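## Task

Every yellow sponge sits above a lot-number label on the shelf edge. Move the sponge labelled 723 onto the desk; if no sponge in this storeroom carries 723, move the one labelled 342 instead. All other yellow sponges must stay on their own shelves. The robot must not tip over or finish leaning. The result must hold by itself, not only because the robot is holding it.

## Robot and tools

ROBOT. TidyBot++: a mobile base 0.54 m long, 0.50 m wide and 0.38 m tall on four driven casters, carrying one seven-joint arm with a two-finger gripper. The shoulder sits 0.12 m ahead of the base centre, 0.68 m up. Cameras: base_camera (pinhole, 644x364) and wrist_camera (fisheye, 644x476, looks along the hand). The arm begins folded, hand down, poking up to 0.08 m past the base front, elbow up to 1.15 m high. Objects may occasionally get nudged by something else.

FRAMES. Base frame: origin on the floor below the base centre, x forward, y left, z up. hand_pose is reported in it, for the point between the finger pads; the hand's z axis runs along the fingers and the fingers close along its y axis. The odometry frame is the base frame as it was when the scene began. Heading is positive to the left, range -3.142 to 3.142.

TOOLS.
- execute_actions: actions is a list holding one action (or none, to just read state and images). An action may contain base, joints, speeds; base and joint motions begin together and may finish at different times. base holds exactly one key, each a relative offset from where the base last measured itself: translate_m (metres, forward positive, -2 to 2), strafe_m (metres, left positive, -2 to 2) or rotate_rad (radians, counter-clockwise from above positive, -6.3 to 6.3). joints maps joint names to absolute targets in radians: joint_1_rad any angle (whole arm about vertical; positive is clockwise from above, opposite to rotate_rad); joint_2_rad -2.249 to 2.249 (shoulder); joint_3_rad any angle (upper-arm roll; from 3.14, positive swings a forward-bent forearm to the right); joint_4_rad -2.579 to 2.579 (elbow); joint_5_rad any angle (forearm roll; positive swings a forward-bent hand right); joint_6_rad -2.099 to 2.099 (wrist); joint_7_rad any angle (hand roll; hand down, positive is counter-clockwise from above, and at 1.57 the fingers open left-right). gripper_pos is an absolute value 0 (open) to 1 (closed); pad gap is roughly 85 x (1 - gripper_pos) mm. Tolerances for done: ±0.039 for joints 1-4, ±0.056 for 5-7, ±0.03 for the gripper. Unbounded joints take the short way, so send turns under half a revolution per step. speeds caps top speed for that one action: translate_m and strafe_m 0.05 to 0.5 m/s, rotate_rad 0.1 to 1.57 rad/s (maximum is the default). A base move needing more than 8.667 s is refused; no action runs over 15 s. cameras picks images: omit, null or ["all"] for both, [] for none. Unknown keys or out-of-range numbers cause refusal with no motion. A joint or base left out of an action may still be driving toward its earlier target.
- wait: seconds 0 to 10; commands nothing, returns state and images.
- zoom_image: camera plus region [x0, y0, x1, y1] in pixels of that camera's latest full image, top-left origin, at most 504x504. Useful for reading lot labels.
- finished_scene: scene = the current scene number; irreversible, reports success and then gives the next task.

ARM GEOMETRY. Upper arm 0.42 m, forearm 0.31 m, hand 0.31 m to the hand point. With joint_1_rad 0, joint_3_rad 3.14, joint_5_rad 0 the arm moves in the base's x-z plane; tilt from vertical (forward positive) is joint_2 for the upper arm, joint_2 - joint_4 for the forearm, joint_2 - joint_4 - joint_6 for the hand. Forward reach from the shoulder is the sum of length x sin(tilt), height is the sum of length x cos(tilt). A downward hand reaches about 0.94 m above the floor at most, and only near the base. Closed fingertips extend about 20 mm past the hand point. Joints move up to 1.39 rad/s (1.22 for joints 5-7).

RESULT LINES. base_status and joint_status describe how the last accepted action ended: done, off_target (resting away from target, maybe still pushing), contact_stop or time_out (target dropped, holds in place), not_followed (self-collision check withheld arm targets; see "joint command not followed" and "cause:"; these may be retried on later actions), limit_stop_at_motor_heat. A gripper at 1 showing done means it holds nothing; off_target means something is between the fingers. Base done only means the wheels turned the commanded amount; a blocked base may have stopped short. joint_positions, hand_pose, base_odometry (wheel-count only, drifts a few cm and degrees), base_tilt in degrees (forward/right positive, ~1 degree bias), motor_effort in percent with the last action's peak in brackets, Motor temperatures per arm joint, on_its_own for uncommanded motion, pictures naming the image order. Warnings: ARM HIT, MOTOR HOT (60 °C), OVER-TEMPERATURE FAULT (75 °C, arm sags).

ACCURACY. Friction and load leave the hand a centimetre or two off; correct by sending each joint its previous command plus (wanted minus read). While carrying something, never command a joint to its read angle, or the arm sinks further. Trust camera images over hand_pose.

AVOID. Driving while the arm is snagged above about 0.8 m (tipping); pushing or pulling sideways on a raised hand; driving the arm into shelves or furniture (torque sensor limits 104.5 N m for joints 1-4, 51.3 for 5-7 cause a 10 s arm freeze); hitting the base (no check prevents it); fingers near the floor; dropping or slamming objects, knocking other sponges off their shelves; long holding of loads, which heats motors. Release the sponge so it rests on the desk unsupported before ending the scene.

Each tool is called as name(argument=value, ...), one argument or row to a line, values as JSON.

## Session

execute_actions(
  actions=[],
)

Scene clock: 0.00 s.
Motor temperatures (°C, as the motors report them): [30 32 28 30 38 37 41]
base_odometry: x=+0.000 y=+0.000 heading=+0.000 (m, m, rad; odometry frame)
base_tilt: forward=+0.0 right=+0.2 (deg)
base_status: not commanded
joint_positions: joint_1_rad=+0.044 joint_2_rad=-0.358 joint_3_rad=+3.157 joint_4_rad=-2.544 joint_5_rad=+0.010 joint_6_rad=-0.846 joint_7_rad=+1.569 gripper_pos=+0.000
joint_status: not commanded
motor_effort: joint_1_rad=+1 joint_2_rad=-1 joint_3_rad=+0 joint_4_rad=+12 joint_5_rad=+0 joint_6_rad=+1 joint_7_rad=+1 (%)
hand_pose: x=+0.2623 y=-0.0090 z=+0.5852 quat_wxyz=(+0.003, +0.998, -0.027, +0.055) (m; base frame)
pictures: base_camera, wrist_camera
Images, in order (width x height): base_camera 644x364, wrist_camera 644x476.

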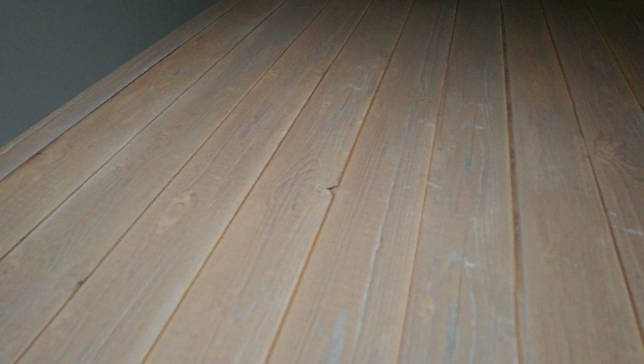

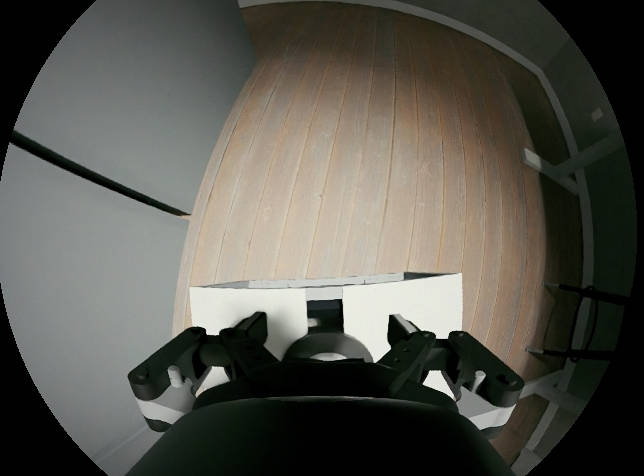

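execute_actions(
  actions=[
    {"joints":{"joint_6_rad":0.5,"joint_1_rad":0.0},"base":{"rotate_rad":-0.2}},
  ],
)

Scene clock: 1.70 s.
Motor temperatures (°C, as the motors report them): [30 32 28 30 38 37 41]
base_odometry: x=+0.000 y=+0.000 heading=-0.200 (m, m, rad; odometry frame)
base_tilt: forward=+0.1 right=+0.1 (deg)
base_status: done
joint_positions: joint_1_rad=+0.025 joint_2_rad=-0.358 joint_3_rad=+3.157 joint_4_rad=-2.544 joint_5_rad=+0.010 joint_6_rad=+0.498 joint_7_rad=+1.569 gripper_pos=+0.000
joint_status: all done
motor_effort: joint_1_rad=+0(0) joint_2_rad=-6(6) joint_3_rad=-1(0) joint_4_rad=+17(17) joint_5_rad=+0(0) joint_6_rad=+9(9) joint_7_rad=+1(0) (%)
hand_pose: x=+0.5374 y=-0.0148 z=+0.8583 quat_wxyz=(+0.012, +0.747, -0.012, +0.665) (m; base frame)
pictures: base_camera, wrist_camera
Images, in order (width x height): base_camera 644x364, wrist_camera 644x476.

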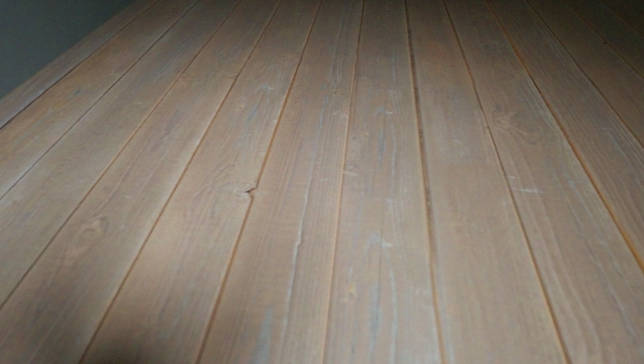

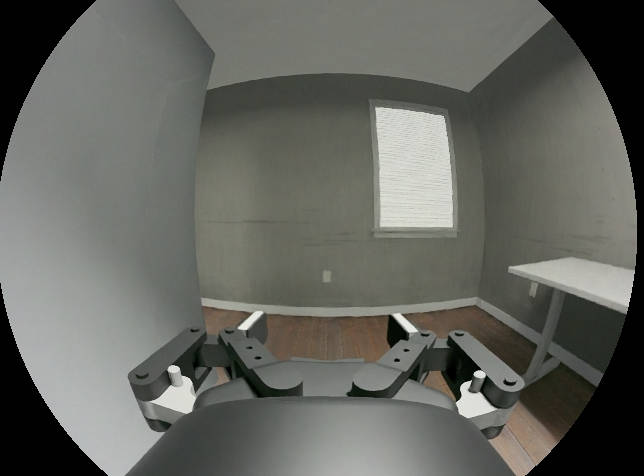

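execute_actions(
  actions=[
    {"base":{"rotate_rad":-0.13}},
  ],
  cameras=["base_camera"],
)

execute_actions(
  actions=[
    {"base":{"translate_m":1.3}},
  ],
)

Scene clock: 2.67 s.
Motor temperatures (°C, as the motors report them): [30 32 28 30 38 37 41]
base_odometry: x=+0.000 y=+0.000 heading=-0.330 (m, m, rad; odometry frame)
base_tilt: forward=+0.0 right=+0.2 (deg)
base_status: done
joint_positions: joint_1_rad=+0.022 joint_2_rad=-0.358 joint_3_rad=+3.157 joint_4_rad=-2.544 joint_5_rad=+0.010 joint_6_rad=+0.498 joint_7_rad=+1.569 gripper_pos=+0.000
joint_status: not commanded
motor_effort: joint_1_rad=+0(1) joint_2_rad=-6(7) joint_3_rad=-1(1) joint_4_rad=+17(18) joint_5_rad=+0(0) joint_6_rad=+9(9) joint_7_rad=+1(0) (%)
hand_pose: x=+0.5375 y=-0.0134 z=+0.8583 quat_wxyz=(+0.011, +0.747, -0.011, +0.665) (m; base frame)
pictures: base_camera
Images, in order (width x height): base_camera 644x364.

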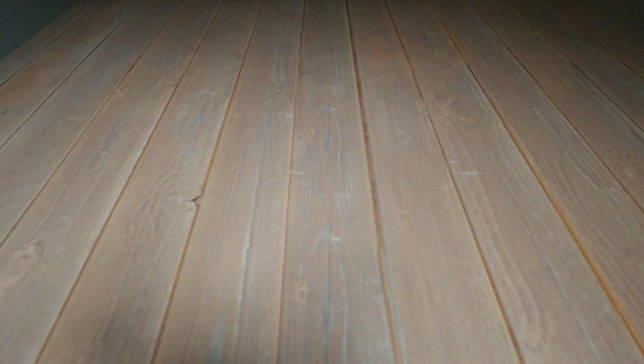

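Scene clock: 6.60 s.
Motor temperatures (°C, as the motors report them): [30 32 28 30 38 37 41]
base_odometry: x=+1.230 y=-0.422 heading=-0.330 (m, m, rad; odometry frame)
base_tilt: forward=+0.0 right=+0.1 (deg)
base_status: done
joint_positions: joint_1_rad=+0.022 joint_2_rad=-0.358 joint_3_rad=+3.157 joint_4_rad=-2.544 joint_5_rad=+0.010 joint_6_rad=+0.498 joint_7_rad=+1.569 gripper_pos=+0.000
joint_status: not commanded
motor_effort: joint_1_rad=+0(0) joint_2_rad=-6(8) joint_3_rad=+0(0) joint_4_rad=+18(18) joint_5_rad=+0(0) joint_6_rad=+8(9) joint_7_rad=+0(0) (%)
hand_pose: x=+0.5374 y=-0.0134 z=+0.8585 quat_wxyz=(+0.011, +0.747, -0.011, +0.665) (m; base frame)
pictures: base_camera, wrist_camera
Images, in order (width x height): base_camera 644x364, wrist_camera 644x476.

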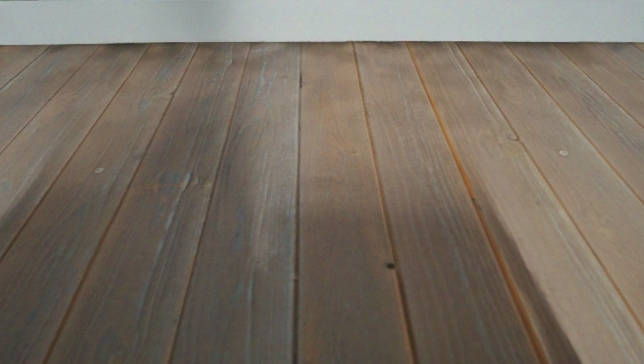

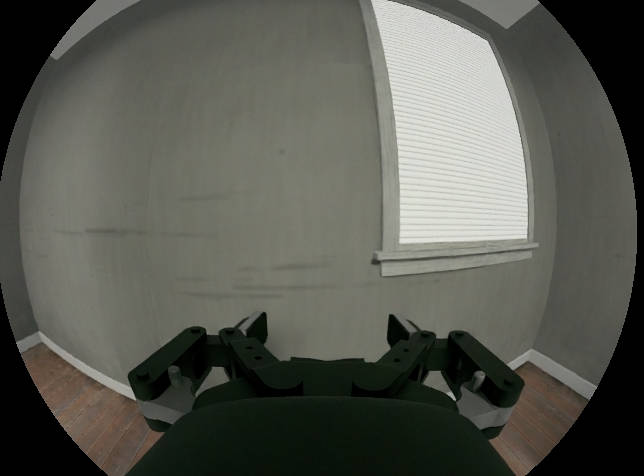

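execute_actions(
  actions=[
    {"base":{"translate_m":0.35},"joints":{"joint_1_rad":-1.57}},
  ],
)

Scene clock: 9.47 s.
Motor temperatures (°C, as the motors report them): [30 32 28 30 38 37 41]
base_odometry: x=+1.561 y=-0.536 heading=-0.331 (m, m, rad; odometry frame)
base_tilt: forward=+0.0 right=+0.1 (deg)
base_status: done
joint_positions: joint_1_rad=-1.547 joint_2_rad=-0.356 joint_3_rad=+3.157 joint_4_rad=-2.544 joint_5_rad=+0.010 joint_6_rad=+0.498 joint_7_rad=+1.569 gripper_pos=+0.000
joint_status: all done
motor_effort: joint_1_rad=+0(1) joint_2_rad=-6(9) joint_3_rad=-1(0) joint_4_rad=+17(18) joint_5_rad=+0(0) joint_6_rad=+9(9) joint_7_rad=+0(0) (%)
hand_pose: x=+0.1331 y=+0.4188 z=+0.8575 quat_wxyz=(-0.462, +0.537, +0.520, +0.477) (m; base frame)
pictures: base_camera, wrist_camera
Images, in order (width x height): base_camera 644x364, wrist_camera 644x476.

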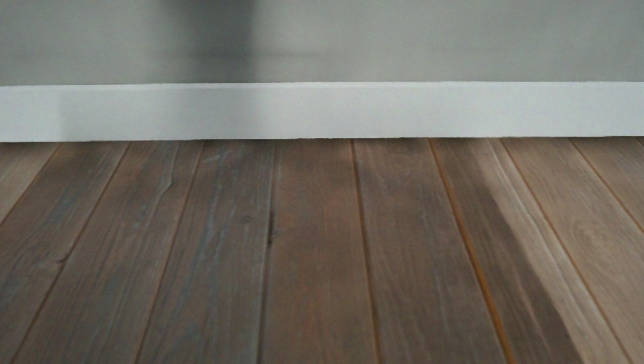

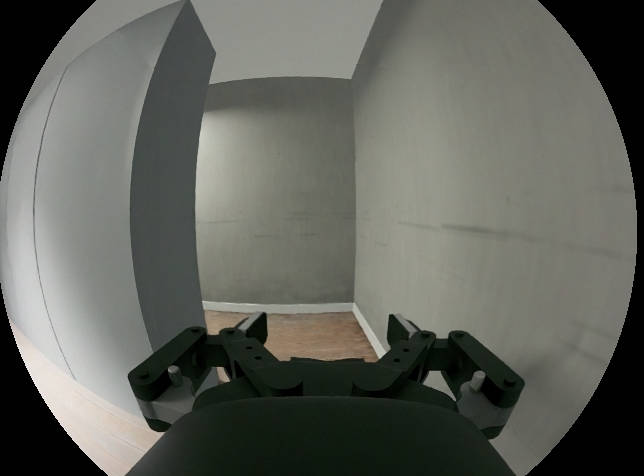

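execute_actions(
  actions=[
    {"base":{"strafe_m":0.8}},
  ],
)

Scene clock: 12.53 s.
Motor temperatures (°C, as the motors report them): [30 32 28 30 38 37 41]
base_odometry: x=+1.822 y=+0.220 heading=-0.331 (m, m, rad; odometry frame)
base_tilt: forward=+0.0 right=+0.1 (deg)
base_status: done
joint_positions: joint_1_rad=-1.547 joint_2_rad=-0.356 joint_3_rad=+3.157 joint_4_rad=-2.544 joint_5_rad=+0.010 joint_6_rad=+0.498 joint_7_rad=+1.569 gripper_pos=+0.000
joint_status: not commanded
motor_effort: joint_1_rad=+1(0) joint_2_rad=-5(8) joint_3_rad=+0(0) joint_4_rad=+17(18) joint_5_rad=+0(0) joint_6_rad=+9(9) joint_7_rad=+0(0) (%)
hand_pose: x=+0.1331 y=+0.4187 z=+0.8577 quat_wxyz=(-0.462, +0.537, +0.520, +0.477) (m; base frame)
pictures: base_camera, wrist_camera
Images, in order (width x height): base_camera 644x364, wrist_camera 644x476.

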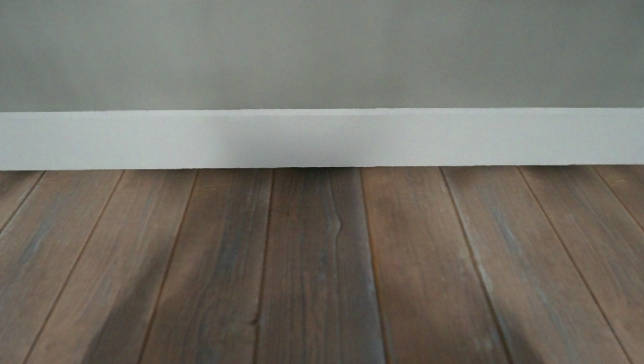

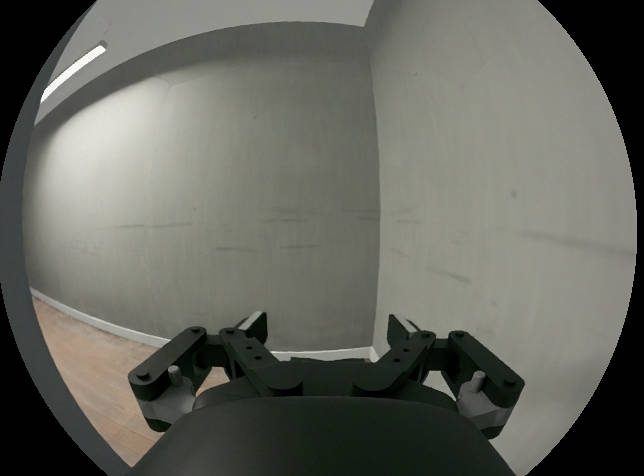

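execute_actions(
  actions=[
    {"base":{"strafe_m":0.95},"joints":{"joint_1_rad":-3.14}},
  ],
)

Scene clock: 16.90 s.
Motor temperatures (°C, as the motors report them): [30 32 28 30 38 37 41]
base_odometry: x=+2.131 y=+1.119 heading=-0.331 (m, m, rad; odometry frame)
base_tilt: forward=+0.0 right=+0.2 (deg)
base_status: done
joint_positions: joint_1_rad=-3.116 joint_2_rad=-0.358 joint_3_rad=+3.157 joint_4_rad=-2.544 joint_5_rad=+0.010 joint_6_rad=+0.498 joint_7_rad=+1.569 gripper_pos=+0.000
joint_status: all done
motor_effort: joint_1_rad=+0(1) joint_2_rad=-6(7) joint_3_rad=-1(0) joint_4_rad=+17(18) joint_5_rad=+0(0) joint_6_rad=+9(9) joint_7_rad=+1(1) (%)
hand_pose: x=-0.2995 y=+0.0150 z=+0.8582 quat_wxyz=(-0.664, +0.013, +0.747, +0.012) (m; base frame)
pictures: base_camera, wrist_camera
Images, in order (width x height): base_camera 644x364, wrist_camera 644x476.

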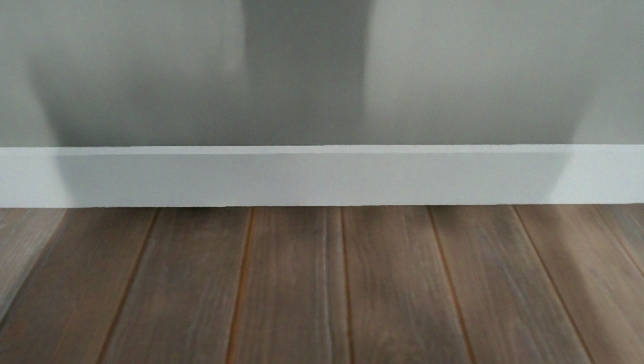

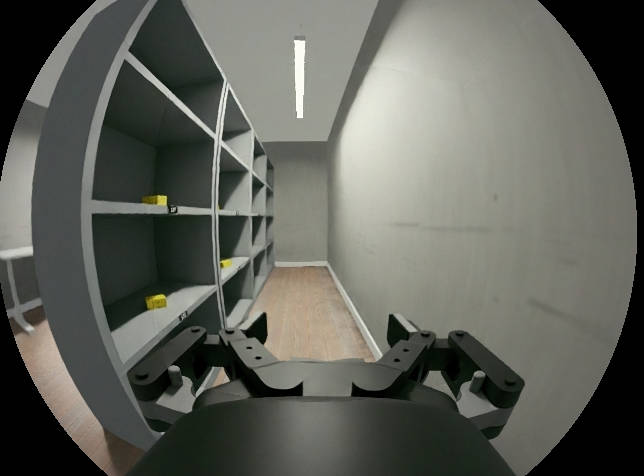

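zoom_image(
  camera="wrist_camera",
  region=[120,170,300,340],
)

Region (120, 170, 300, 340) of wrist_camera's 644x476 image, scaled by 2.800.

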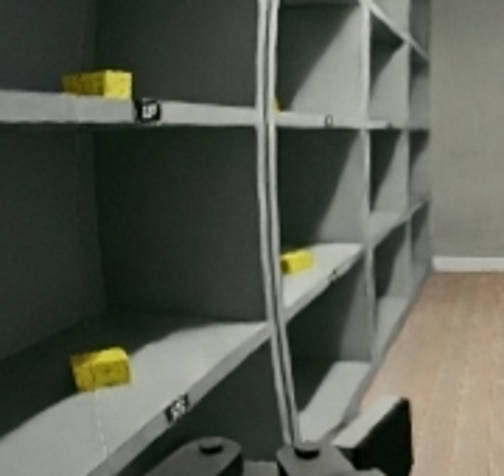

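execute_actions(
  actions=[
    {"base":{"translate_m":-1.2},"joints":{"joint_1_rad":1.9}},
  ],
)

Scene clock: 20.70 s.
Motor temperatures (°C, as the motors report them): [30 32 28 30 38 37 41]
base_odometry: x=+0.996 y=+1.510 heading=-0.331 (m, m, rad; odometry frame)
base_tilt: forward=+0.1 right=+0.3 (deg)
base_status: done
joint_positions: joint_1_rad=-4.361 joint_2_rad=-0.358 joint_3_rad=+3.157 joint_4_rad=-2.544 joint_5_rad=+0.010 joint_6_rad=+0.498 joint_7_rad=+1.569 gripper_pos=+0.000
joint_status: all done
motor_effort: joint_1_rad=+1(1) joint_2_rad=-6(7) joint_3_rad=+0(2) joint_4_rad=+18(18) joint_5_rad=+0(1) joint_6_rad=+9(9) joint_7_rad=+0(1) (%)
hand_pose: x=-0.0293 y=-0.3915 z=+0.8584 quat_wxyz=(-0.547, -0.425, +0.614, -0.378) (m; base frame)
pictures: base_camera, wrist_camera
Images, in order (width x height): base_camera 644x364, wrist_camera 644x476.

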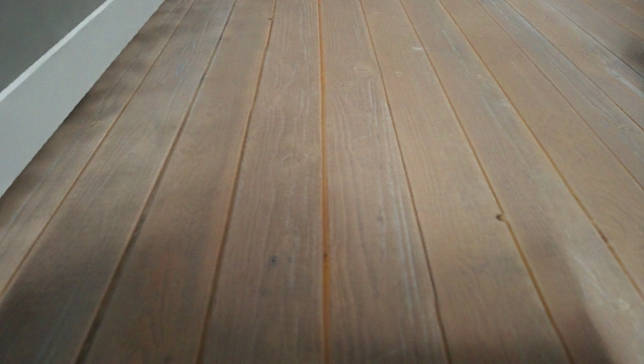

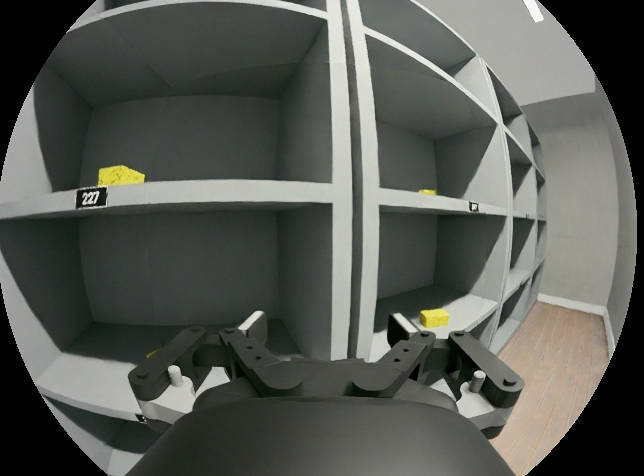

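Tilt down to see the lower labels.

execute_actions(
  actions=[
    {"base":{"translate_m":-0.15},"joints":{"joint_1_rad":1.6,"joint_6_rad":-0.25}},
  ],
  cameras=["wrist_camera"],
)

Scene clock: 22.20 s.
Motor temperatures (°C, as the motors report them): [30 32 28 30 38 37 41]
base_odometry: x=+0.854 y=+1.559 heading=-0.331 (m, m, rad; odometry frame)
base_tilt: forward=+0.0 right=+0.2 (deg)
base_status: done
joint_positions: joint_1_rad=-4.659 joint_2_rad=-0.358 joint_3_rad=+3.157 joint_4_rad=-2.544 joint_5_rad=+0.010 joint_6_rad=-0.234 joint_7_rad=+1.569 gripper_pos=+0.000
joint_status: all done
motor_effort: joint_1_rad=+0(1) joint_2_rad=-4(6) joint_3_rad=-1(0) joint_4_rad=+16(18) joint_5_rad=+0(0) joint_6_rad=+6(9) joint_7_rad=+0(0) (%)
hand_pose: x=+0.0983 y=-0.3145 z=+0.6609 quat_wxyz=(-0.258, -0.640, +0.682, -0.241) (m; base frame)
pictures: wrist_camera
Images, in order (width x height): wrist_camera 644x476.

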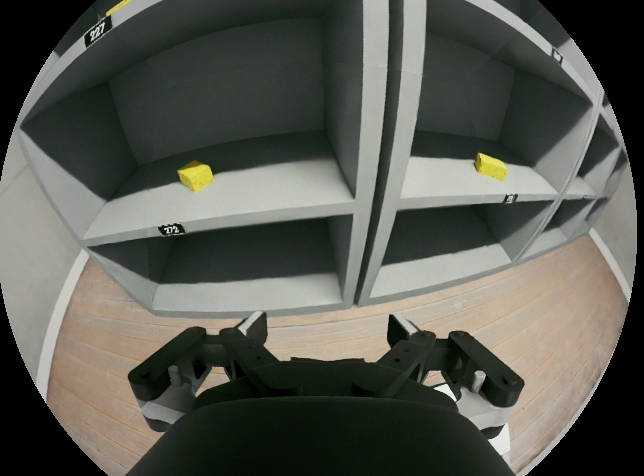

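execute_actions(
  actions=[
    {"base":{"translate_m":-0.75},"joints":{"joint_6_rad":-0.1,"joint_1_rad":1.55}},
  ],
)

Scene clock: 25.07 s.
Motor temperatures (°C, as the motors report them): [30 32 28 30 38 37 41]
base_odometry: x=+0.145 y=+1.803 heading=-0.331 (m, m, rad; odometry frame)
base_tilt: forward=+0.0 right=+0.2 (deg)
base_status: done
joint_positions: joint_1_rad=-4.714 joint_2_rad=-0.358 joint_3_rad=+3.157 joint_4_rad=-2.544 joint_5_rad=+0.010 joint_6_rad=-0.114 joint_7_rad=+1.569 gripper_pos=+0.000
joint_status: all done
motor_effort: joint_1_rad=+0(1) joint_2_rad=-5(5) joint_3_rad=-1(0) joint_4_rad=+16(17) joint_5_rad=+0(0) joint_6_rad=+7(7) joint_7_rad=+0(0) (%)
hand_pose: x=+0.1153 y=-0.3417 z=+0.6873 quat_wxyz=(-0.291, -0.643, +0.648, -0.287) (m; base frame)
pictures: base_camera, wrist_camera
Images, in order (width x height): base_camera 644x364, wrist_camera 644x476.

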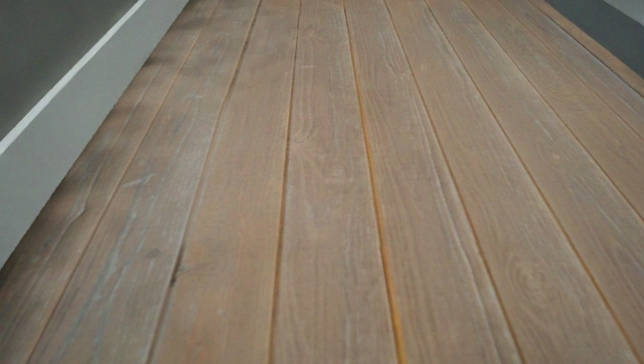

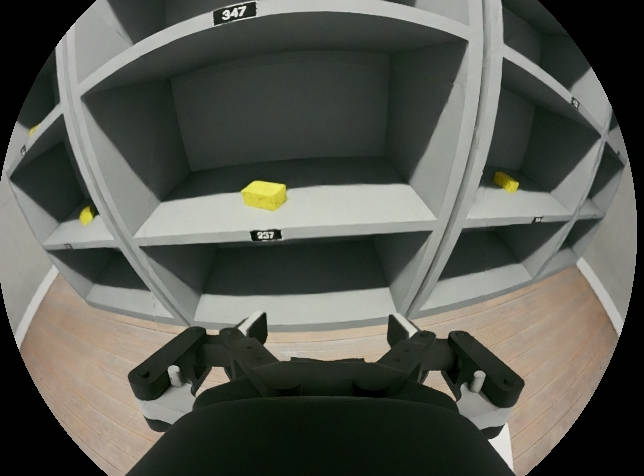

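execute_actions(
  actions=[
    {"base":{"translate_m":-0.85}},
  ],
)

Scene clock: 28.17 s.
Motor temperatures (°C, as the motors report them): [30 32 28 30 38 37 41]
base_odometry: x=-0.659 y=+2.080 heading=-0.331 (m, m, rad; odometry frame)
base_tilt: forward=+0.0 right=+0.2 (deg)
base_status: done
joint_positions: joint_1_rad=-4.714 joint_2_rad=-0.358 joint_3_rad=+3.157 joint_4_rad=-2.544 joint_5_rad=+0.010 joint_6_rad=-0.114 joint_7_rad=+1.569 gripper_pos=+0.000
joint_status: not commanded
motor_effort: joint_1_rad=+0(1) joint_2_rad=-5(5) joint_3_rad=+0(0) joint_4_rad=+16(16) joint_5_rad=+0(0) joint_6_rad=+7(7) joint_7_rad=+0(0) (%)
hand_pose: x=+0.1153 y=-0.3417 z=+0.6873 quat_wxyz=(-0.291, -0.643, +0.648, -0.287) (m; base frame)
pictures: base_camera, wrist_camera
Images, in order (width x height): base_camera 644x364, wrist_camera 644x476.

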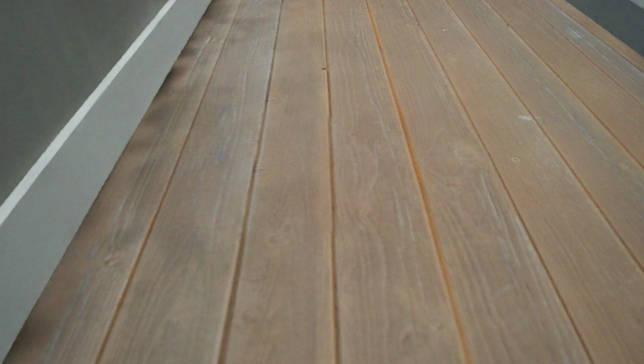

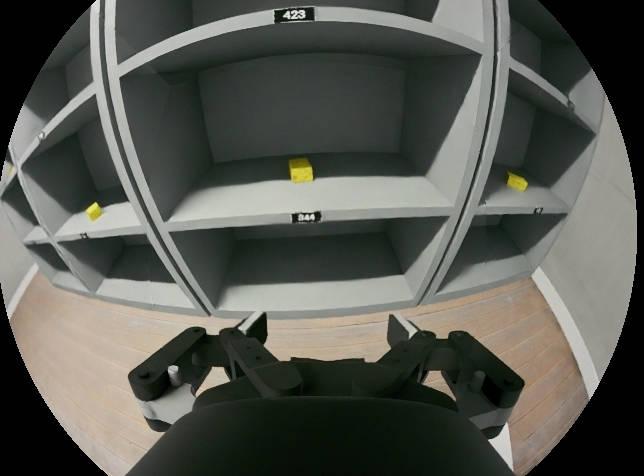

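execute_actions(
  actions=[
    {"base":{"strafe_m":-0.12}},
  ],
  cameras=[],
)

execute_actions(
  actions=[
    {"base":{"translate_m":-0.8}},
  ],
)

Scene clock: 29.60 s.
Motor temperatures (°C, as the motors report them): [30 32 28 30 38 37 41]
base_odometry: x=-0.698 y=+1.966 heading=-0.332 (m, m, rad; odometry frame)
base_tilt: forward=+0.0 right=+0.2 (deg)
base_status: done
joint_positions: joint_1_rad=-4.714 joint_2_rad=-0.356 joint_3_rad=+3.157 joint_4_rad=-2.544 joint_5_rad=+0.010 joint_6_rad=-0.114 joint_7_rad=+1.569 gripper_pos=+0.000
joint_status: not commanded
motor_effort: joint_1_rad=+1(0) joint_2_rad=-4(7) joint_3_rad=-1(0) joint_4_rad=+16(17) joint_5_rad=+0(0) joint_6_rad=+7(8) joint_7_rad=+0(0) (%)
hand_pose: x=+0.1153 y=-0.3417 z=+0.6865 quat_wxyz=(-0.290, -0.643, +0.648, -0.286) (m; base frame)
pictures: none
No camera images: the call's "cameras" was empty. Leave "cameras" out to get every camera's image.

Scene clock: 32.53 s.
Motor temperatures (°C, as the motors report them): [30 32 28 30 38 37 41]
base_odometry: x=-1.455 y=+2.227 heading=-0.331 (m, m, rad; odometry frame)
base_tilt: forward=+0.0 right=+0.2 (deg)
base_status: done
joint_positions: joint_1_rad=-4.714 joint_2_rad=-0.356 joint_3_rad=+3.157 joint_4_rad=-2.544 joint_5_rad=+0.010 joint_6_rad=-0.114 joint_7_rad=+1.569 gripper_pos=+0.000
joint_status: not commanded
motor_effort: joint_1_rad=+0(1) joint_2_rad=-5(5) joint_3_rad=-1(1) joint_4_rad=+16(16) joint_5_rad=+0(0) joint_6_rad=+7(7) joint_7_rad=+1(0) (%)
hand_pose: x=+0.1153 y=-0.3417 z=+0.6865 quat_wxyz=(-0.290, -0.643, +0.648, -0.286) (m; base frame)
pictures: base_camera, wrist_camera
Images, in order (width x height): base_camera 644x364, wrist_camera 644x476.

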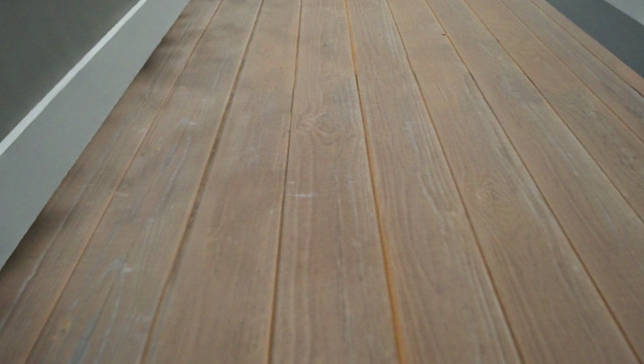

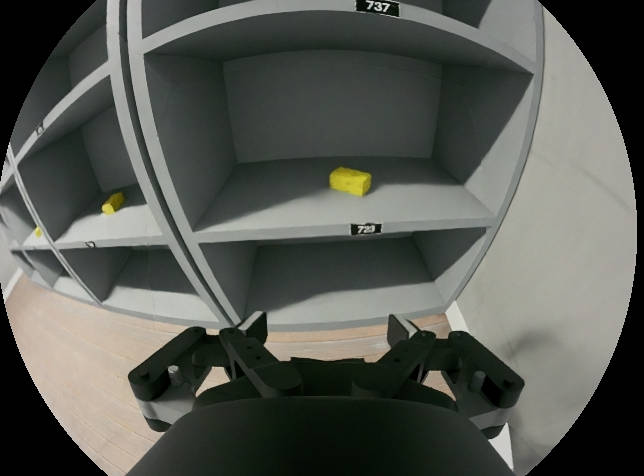

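zoom_image(
  camera="wrist_camera",
  region=[290,140,430,250],
)

Region (290, 140, 430, 250) of wrist_camera's 644x476 image, scaled by 3.600; it fills the top 396 rows of this view, and the rest is white.

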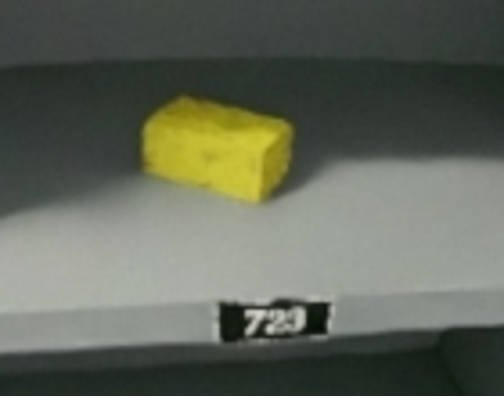

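execute_actions(
  actions=[
    {"base":{"translate_m":-0.08},"joints":{"joint_2_rad":0.88,"joint_4_rad":-2.36,"joint_6_rad":1.43}},
  ],
)

Scene clock: 35.87 s.
Motor temperatures (°C, as the motors report them): [30 32 28 30 38 37 41]
base_odometry: x=-1.531 y=+2.253 heading=-0.331 (m, m, rad; odometry frame)
base_tilt: forward=+0.0 right=+0.2 (deg)
base_status: done
joint_positions: joint_1_rad=-4.714 joint_2_rad=+0.872 joint_3_rad=+3.157 joint_4_rad=-2.382 joint_5_rad=+0.010 joint_6_rad=+1.408 joint_7_rad=+1.569 gripper_pos=+0.000
joint_status: all done
motor_effort: joint_1_rad=+0(0) joint_2_rad=-32(33) joint_3_rad=-1(0) joint_4_rad=+4(16) joint_5_rad=+0(0) joint_6_rad=+9(9) joint_7_rad=+0(1) (%)
hand_pose: x=+0.1167 y=-0.5865 z=+0.5554 quat_wxyz=(-0.429, -0.566, +0.562, -0.424) (m; base frame)
pictures: base_camera, wrist_camera
Images, in order (width x height): base_camera 644x364, wrist_camera 644x476.

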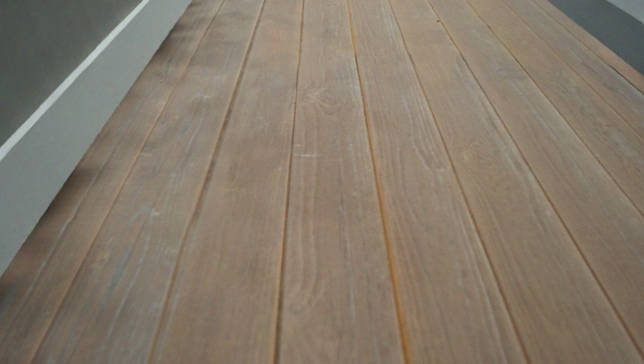

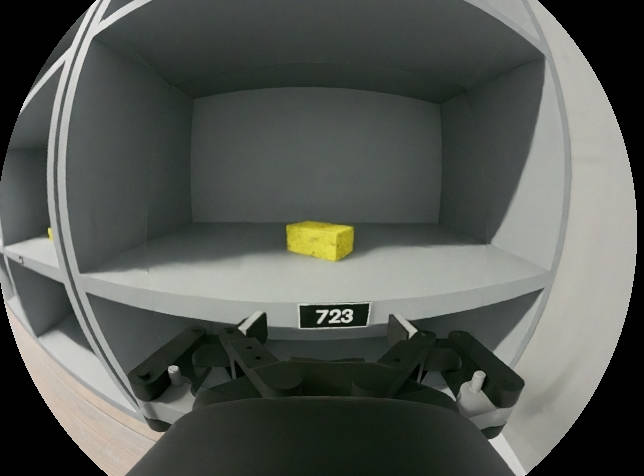

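execute_actions(
  actions=[
    {"base":{"translate_m":-0.025},"joints":{"joint_2_rad":0.99,"joint_4_rad":-1.805,"joint_6_rad":0.98}},
  ],
  cameras=["wrist_camera"],
)

Scene clock: 37.87 s.
Motor temperatures (°C, as the motors report them): [30 32 28 30 38 37 41]
base_odometry: x=-1.555 y=+2.261 heading=-0.331 (m, m, rad; odometry frame)
base_tilt: forward=+0.0 right=+0.2 (deg)
base_status: done
joint_positions: joint_1_rad=-4.721 joint_2_rad=+0.975 joint_3_rad=+3.157 joint_4_rad=-1.825 joint_5_rad=+0.010 joint_6_rad=+1.002 joint_7_rad=+1.569 gripper_pos=+0.000
joint_status: all done
motor_effort: joint_1_rad=+1(3) joint_2_rad=-42(41) joint_3_rad=-1(3) joint_4_rad=+10(10) joint_5_rad=-1(1) joint_6_rad=+9(8) joint_7_rad=+0(0) (%)
hand_pose: x=+0.1212 y=-0.7569 z=+0.5513 quat_wxyz=(-0.442, -0.559, +0.548, -0.438) (m; base frame)
pictures: wrist_camera
Images, in order (width x height): wrist_camera 644x476.

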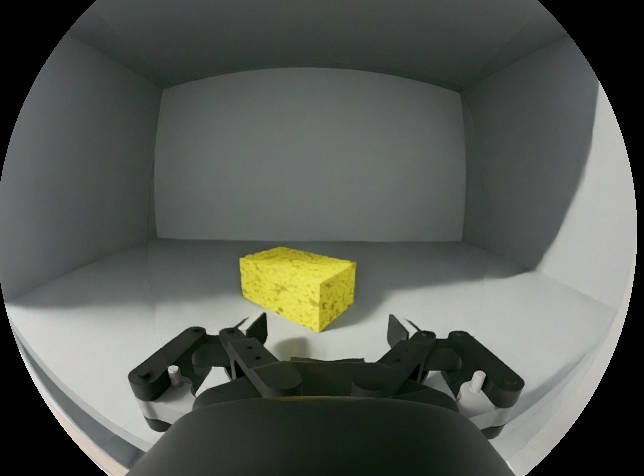

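execute_actions(
  actions=[
    {"base":{"strafe_m":-0.10},"joints":{"joint_6_rad":0.935},"speeds":{"strafe_m":0.1}},
  ],
  cameras=["wrist_camera"],
)

Scene clock: 39.47 s.
Motor temperatures (°C, as the motors report them): [30 32 28 30 38 37 41]
base_odometry: x=-1.587 y=+2.166 heading=-0.332 (m, m, rad; odometry frame)
base_tilt: forward=+0.0 right=+0.2 (deg)
base_status: done
joint_positions: joint_1_rad=-4.721 joint_2_rad=+0.974 joint_3_rad=+3.157 joint_4_rad=-1.819 joint_5_rad=+0.010 joint_6_rad=+0.962 joint_7_rad=+1.569 gripper_pos=+0.000
joint_status: all done
motor_effort: joint_1_rad=+0(1) joint_2_rad=-40(43) joint_3_rad=-1(0) joint_4_rad=+9(11) joint_5_rad=+0(0) joint_6_rad=+8(8) joint_7_rad=+0(2) (%)
hand_pose: x=+0.1210 y=-0.7564 z=+0.5428 quat_wxyz=(-0.433, -0.566, +0.555, -0.429) (m; base frame)
pictures: wrist_camera
Images, in order (width x height): wrist_camera 644x476.

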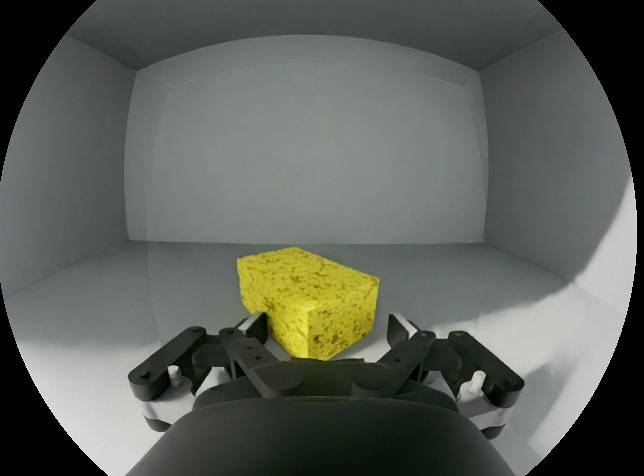

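Working.

execute_actions(
  actions=[
    {"base":{"strafe_m":-0.07},"speeds":{"strafe_m":0.1}},
  ],
  cameras=["wrist_camera"],
)

Scene clock: 45.90 s.
Motor temperatures (°C, as the motors report them): [30 33 28 30 38 37 41]
base_odometry: x=-1.610 y=+2.100 heading=-0.332 (m, m, rad; odometry frame)
base_tilt: forward=+0.0 right=+0.2 (deg)
base_status: done
joint_positions: joint_1_rad=-4.721 joint_2_rad=+0.976 joint_3_rad=+3.157 joint_4_rad=-1.814 joint_5_rad=+0.010 joint_6_rad=+0.959 joint_7_rad=+1.569 gripper_pos=+0.000
joint_status: not commanded
motor_effort: joint_1_rad=+0(2) joint_2_rad=-37(43) joint_3_rad=-1(2) joint_4_rad=+8(11) joint_5_rad=+0(1) joint_6_rad=+5(9) joint_7_rad=+1(1) (%)
hand_pose: x=+0.1210 y=-0.7579 z=+0.5426 quat_wxyz=(-0.433, -0.566, +0.555, -0.429) (m; base frame)
pictures: wrist_camera
Images, in order (width x height): wrist_camera 644x476.

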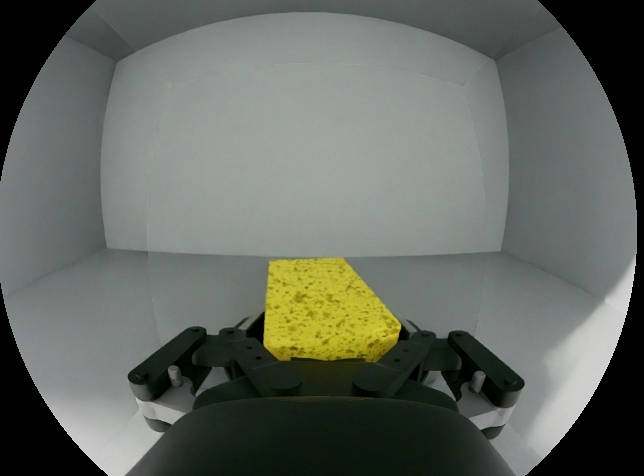

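execute_actions(
  actions=[
    {"joints":{"gripper_pos":1,"joint_6_rad":0.99}},
  ],
  cameras=["wrist_camera"],
)

Scene clock: 47.07 s.
Motor temperatures (°C, as the motors report them): [30 33 28 30 38 37 41]
base_odometry: x=-1.610 y=+2.100 heading=-0.332 (m, m, rad; odometry frame)
base_tilt: forward=+0.0 right=+0.3 (deg)
base_status: not commanded
joint_positions: joint_1_rad=-4.721 joint_2_rad=+0.980 joint_3_rad=+3.157 joint_4_rad=-1.813 joint_5_rad=+0.010 joint_6_rad=+0.978 joint_7_rad=+1.569 gripper_pos=+0.330
joint_status: gripper_pos off_target (ended at +0.330, target +1.000); the others done
motor_effort: joint_1_rad=+1(1) joint_2_rad=-41(42) joint_3_rad=-1(0) joint_4_rad=+9(10) joint_5_rad=+0(1) joint_6_rad=+8(8) joint_7_rad=+1(1) (%)
hand_pose: x=+0.1211 y=-0.7590 z=+0.5451 quat_wxyz=(-0.437, -0.563, +0.551, -0.433) (m; base frame)
pictures: wrist_camera
Images, in order (width x height): wrist_camera 644x476.

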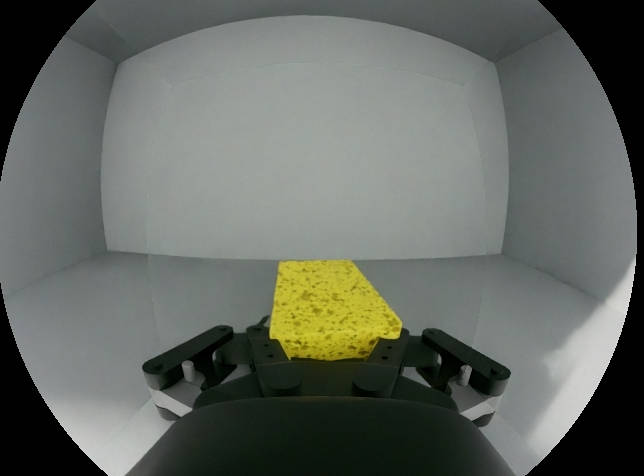

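execute_actions(
  actions=[
    {"base":{"strafe_m":0.14},"joints":{"joint_2_rad":0.88,"joint_6_rad":1.1}},
  ],
  cameras=[],
)

execute_actions(
  actions=[
    {"base":{"rotate_rad":0.04},"joints":{"joint_2_rad":0.5,"joint_4_rad":-2.55,"joint_6_rad":1.1}},
  ],
)

Scene clock: 48.57 s.
Motor temperatures (°C, as the motors report them): [30 33 28 30 38 37 41]
base_odometry: x=-1.565 y=+2.232 heading=-0.333 (m, m, rad; odometry frame)
base_tilt: forward=+0.0 right=+0.3 (deg)
base_status: done
joint_positions: joint_1_rad=-4.721 joint_2_rad=+0.875 joint_3_rad=+3.157 joint_4_rad=-1.812 joint_5_rad=+0.010 joint_6_rad=+1.084 joint_7_rad=+1.569 gripper_pos=+0.330
joint_status: all done
motor_effort: joint_1_rad=+0(2) joint_2_rad=-41(46) joint_3_rad=-1(2) joint_4_rad=+12(13) joint_5_rad=+0(1) joint_6_rad=+9(9) joint_7_rad=+0(0) (%)
hand_pose: x=+0.1218 y=-0.7722 z=+0.6588 quat_wxyz=(-0.494, -0.514, +0.502, -0.490) (m; base frame)
pictures: none
No camera images: the call's "cameras" was empty. Leave "cameras" out to get every camera's image.

Scene clock: 50.57 s.
Motor temperatures (°C, as the motors report them): [30 33 28 30 38 37 41]
base_odometry: x=-1.565 y=+2.232 heading=-0.294 (m, m, rad; odometry frame)
base_tilt: forward=+0.0 right=+0.2 (deg)
base_status: done
joint_positions: joint_1_rad=-4.735 joint_2_rad=+0.512 joint_3_rad=+3.157 joint_4_rad=-2.532 joint_5_rad=+0.010 joint_6_rad=+1.084 joint_7_rad=+1.569 gripper_pos=+0.330
joint_status: all done
motor_effort: joint_1_rad=+1(4) joint_2_rad=-25(42) joint_3_rad=-1(4) joint_4_rad=+6(12) joint_5_rad=+0(1) joint_6_rad=+9(9) joint_7_rad=+1(1) (%)
hand_pose: x=+0.1273 y=-0.5250 z=+0.6173 quat_wxyz=(-0.392, -0.594, +0.581, -0.395) (m; base frame)
pictures: base_camera, wrist_camera
Images, in order (width x height): base_camera 644x364, wrist_camera 644x476.

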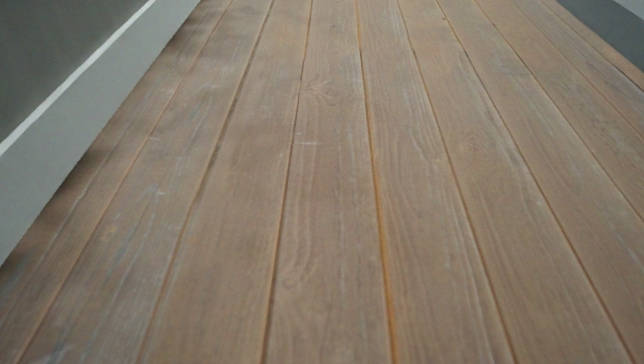

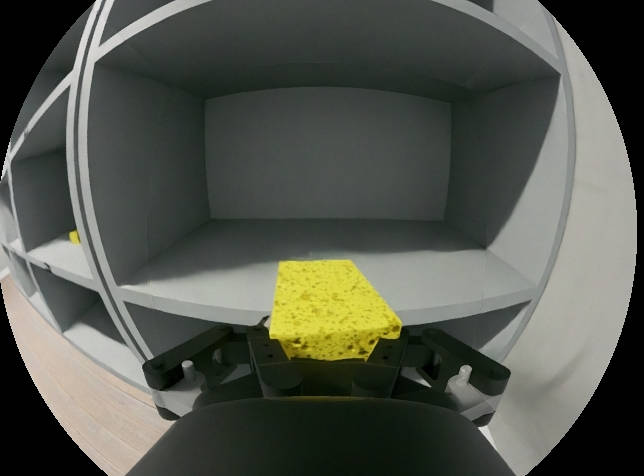

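execute_actions(
  actions=[
    {"base":{"translate_m":1.9},"joints":{"joint_2_rad":-0.36,"joint_6_rad":0.2}},
  ],
)

execute_actions(
  actions=[
    {"base":{"translate_m":1.88}},
  ],
)

Scene clock: 55.77 s.
Motor temperatures (°C, as the motors report them): [30 33 28 30 38 37 41]
base_odometry: x=+0.254 y=+1.683 heading=-0.293 (m, m, rad; odometry frame)
base_tilt: forward=+0.0 right=+0.2 (deg)
base_status: done
joint_positions: joint_1_rad=-4.735 joint_2_rad=-0.351 joint_3_rad=+3.157 joint_4_rad=-2.532 joint_5_rad=+0.010 joint_6_rad=+0.221 joint_7_rad=+1.569 gripper_pos=+0.330
joint_status: all done
motor_effort: joint_1_rad=+1(3) joint_2_rad=-6(26) joint_3_rad=+0(3) joint_4_rad=+17(17) joint_5_rad=+0(2) joint_6_rad=+8(9) joint_7_rad=+0(0) (%)
hand_pose: x=+0.1236 y=-0.4012 z=+0.7788 quat_wxyz=(-0.392, -0.591, +0.583, -0.396) (m; base frame)
pictures: base_camera, wrist_camera
Images, in order (width x height): base_camera 644x364, wrist_camera 644x476.

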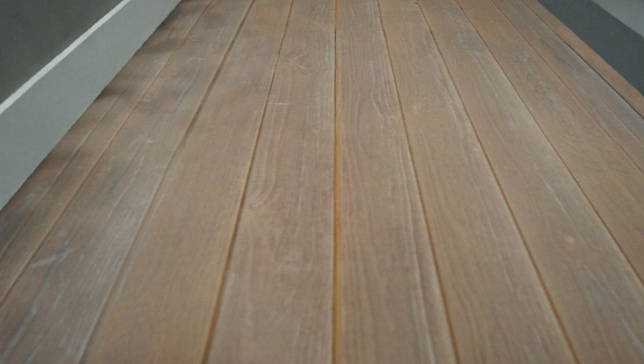

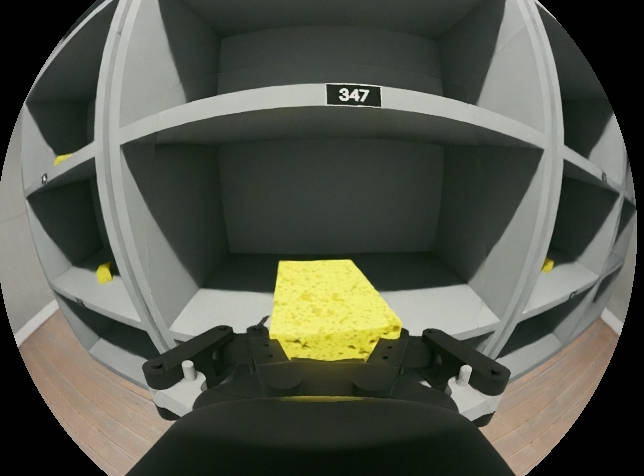

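Scene clock: 60.87 s.
Motor temperatures (°C, as the motors report them): [30 33 28 30 38 37 41]
base_odometry: x=+2.054 y=+1.140 heading=-0.293 (m, m, rad; odometry frame)
base_tilt: forward=+0.0 right=+0.2 (deg)
base_status: done
joint_positions: joint_1_rad=-4.735 joint_2_rad=-0.351 joint_3_rad=+3.157 joint_4_rad=-2.532 joint_5_rad=+0.010 joint_6_rad=+0.221 joint_7_rad=+1.569 gripper_pos=+0.330
joint_status: not commanded
motor_effort: joint_1_rad=+0(0) joint_2_rad=-6(6) joint_3_rad=-1(1) joint_4_rad=+17(17) joint_5_rad=+0(0) joint_6_rad=+9(9) joint_7_rad=+0(1) (%)
hand_pose: x=+0.1236 y=-0.4012 z=+0.7788 quat_wxyz=(-0.392, -0.591, +0.583, -0.396) (m; base frame)
pictures: base_camera, wrist_camera
Images, in order (width x height): base_camera 644x364, wrist_camera 644x476.

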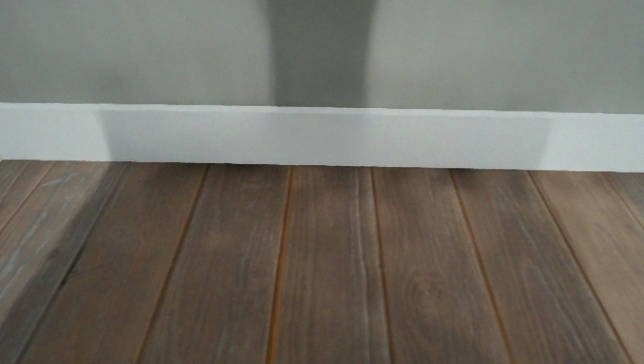

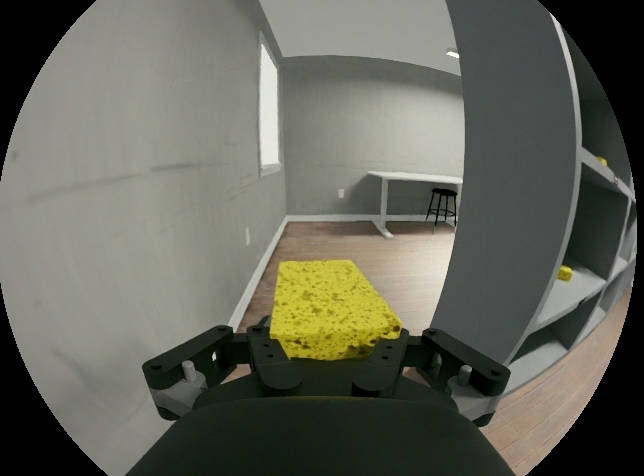

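execute_actions(
  actions=[
    {"base":{"strafe_m":-1.8},"joints":{"joint_4_rad":-2.35,"joint_6_rad":0.17}},
  ],
  cameras=["wrist_camera"],
)

Scene clock: 65.90 s.
Motor temperatures (°C, as the motors report them): [30 33 28 30 38 37 41]
base_odometry: x=+1.536 y=-0.584 heading=-0.293 (m, m, rad; odometry frame)
base_tilt: forward=+0.0 right=+0.2 (deg)
base_status: done
joint_positions: joint_1_rad=-4.735 joint_2_rad=-0.355 joint_3_rad=+3.157 joint_4_rad=-2.365 joint_5_rad=+0.010 joint_6_rad=+0.191 joint_7_rad=+1.569 gripper_pos=+0.330
joint_status: all done
motor_effort: joint_1_rad=+0(0) joint_2_rad=-7(10) joint_3_rad=-1(0) joint_4_rad=+18(18) joint_5_rad=+0(0) joint_6_rad=+9(9) joint_7_rad=+1(0) (%)
hand_pose: x=+0.1233 y=-0.4401 z=+0.8659 quat_wxyz=(-0.432, -0.562, +0.555, -0.436) (m; base frame)
pictures: wrist_camera
Images, in order (width x height): wrist_camera 644x476.

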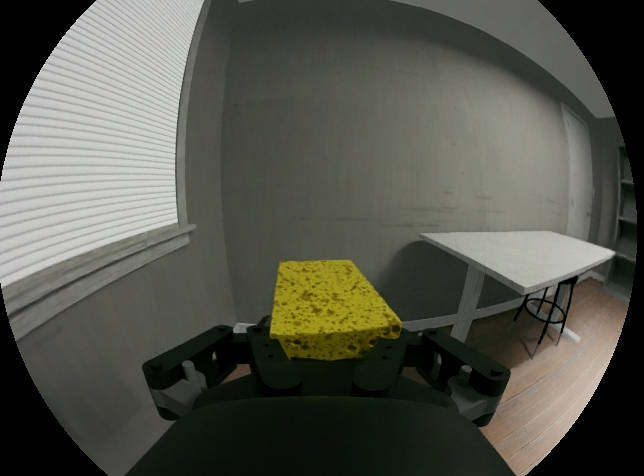

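execute_actions(
  actions=[
    {"base":{"translate_m":-0.75},"joints":{"joint_2_rad":0.52,"joint_4_rad":-1.385,"joint_6_rad":0.08}},
  ],
  cameras=["wrist_camera"],
)

Scene clock: 68.90 s.
Motor temperatures (°C, as the motors report them): [30 33 28 30 38 37 41]
base_odometry: x=+0.818 y=-0.367 heading=-0.293 (m, m, rad; odometry frame)
base_tilt: forward=+0.0 right=+0.2 (deg)
base_status: done
joint_positions: joint_1_rad=-4.734 joint_2_rad=+0.517 joint_3_rad=+3.157 joint_4_rad=-1.408 joint_5_rad=+0.010 joint_6_rad=+0.102 joint_7_rad=+1.569 gripper_pos=+0.330
joint_status: all done
motor_effort: joint_1_rad=+0(3) joint_2_rad=-39(41) joint_3_rad=-1(3) joint_4_rad=+19(20) joint_5_rad=+1(0) joint_6_rad=+9(9) joint_7_rad=+0(0) (%)
hand_pose: x=+0.1288 y=-0.8044 z=+0.8606 quat_wxyz=(-0.435, -0.566, +0.552, -0.431) (m; base frame)
pictures: wrist_camera
Images, in order (width x height): wrist_camera 644x476.

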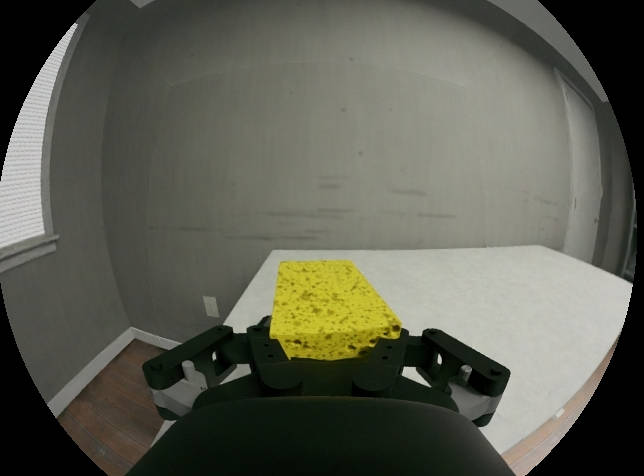

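execute_actions(
  actions=[
    {"base":{"strafe_m":-0.12},"joints":{"joint_1_rad":1.65,"joint_2_rad":0.66,"joint_6_rad":0.25}},
  ],
  cameras=["wrist_camera"],
)

Scene clock: 70.57 s.
Motor temperatures (°C, as the motors report them): [30 33 28 30 38 37 41]
base_odometry: x=+0.783 y=-0.483 heading=-0.293 (m, m, rad; odometry frame)
base_tilt: forward=+0.0 right=+0.2 (deg)
base_status: done
joint_positions: joint_1_rad=-4.644 joint_2_rad=+0.667 joint_3_rad=+3.157 joint_4_rad=-1.402 joint_5_rad=+0.010 joint_6_rad=+0.227 joint_7_rad=+1.569 gripper_pos=+0.330
joint_status: all done
motor_effort: joint_1_rad=+0(3) joint_2_rad=-43(49) joint_3_rad=-1(3) joint_4_rad=+18(21) joint_5_rad=+0(1) joint_6_rad=+9(10) joint_7_rad=+0(1) (%)
hand_pose: x=+0.0549 y=-0.8340 z=+0.7788 quat_wxyz=(-0.448, -0.545, +0.580, -0.406) (m; base frame)
pictures: wrist_camera
Images, in order (width x height): wrist_camera 644x476.

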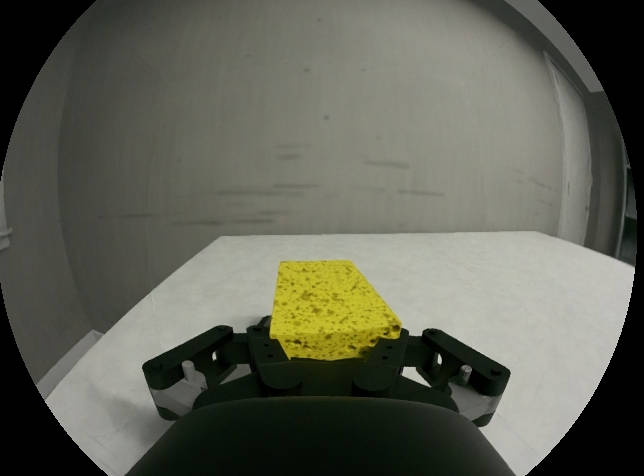

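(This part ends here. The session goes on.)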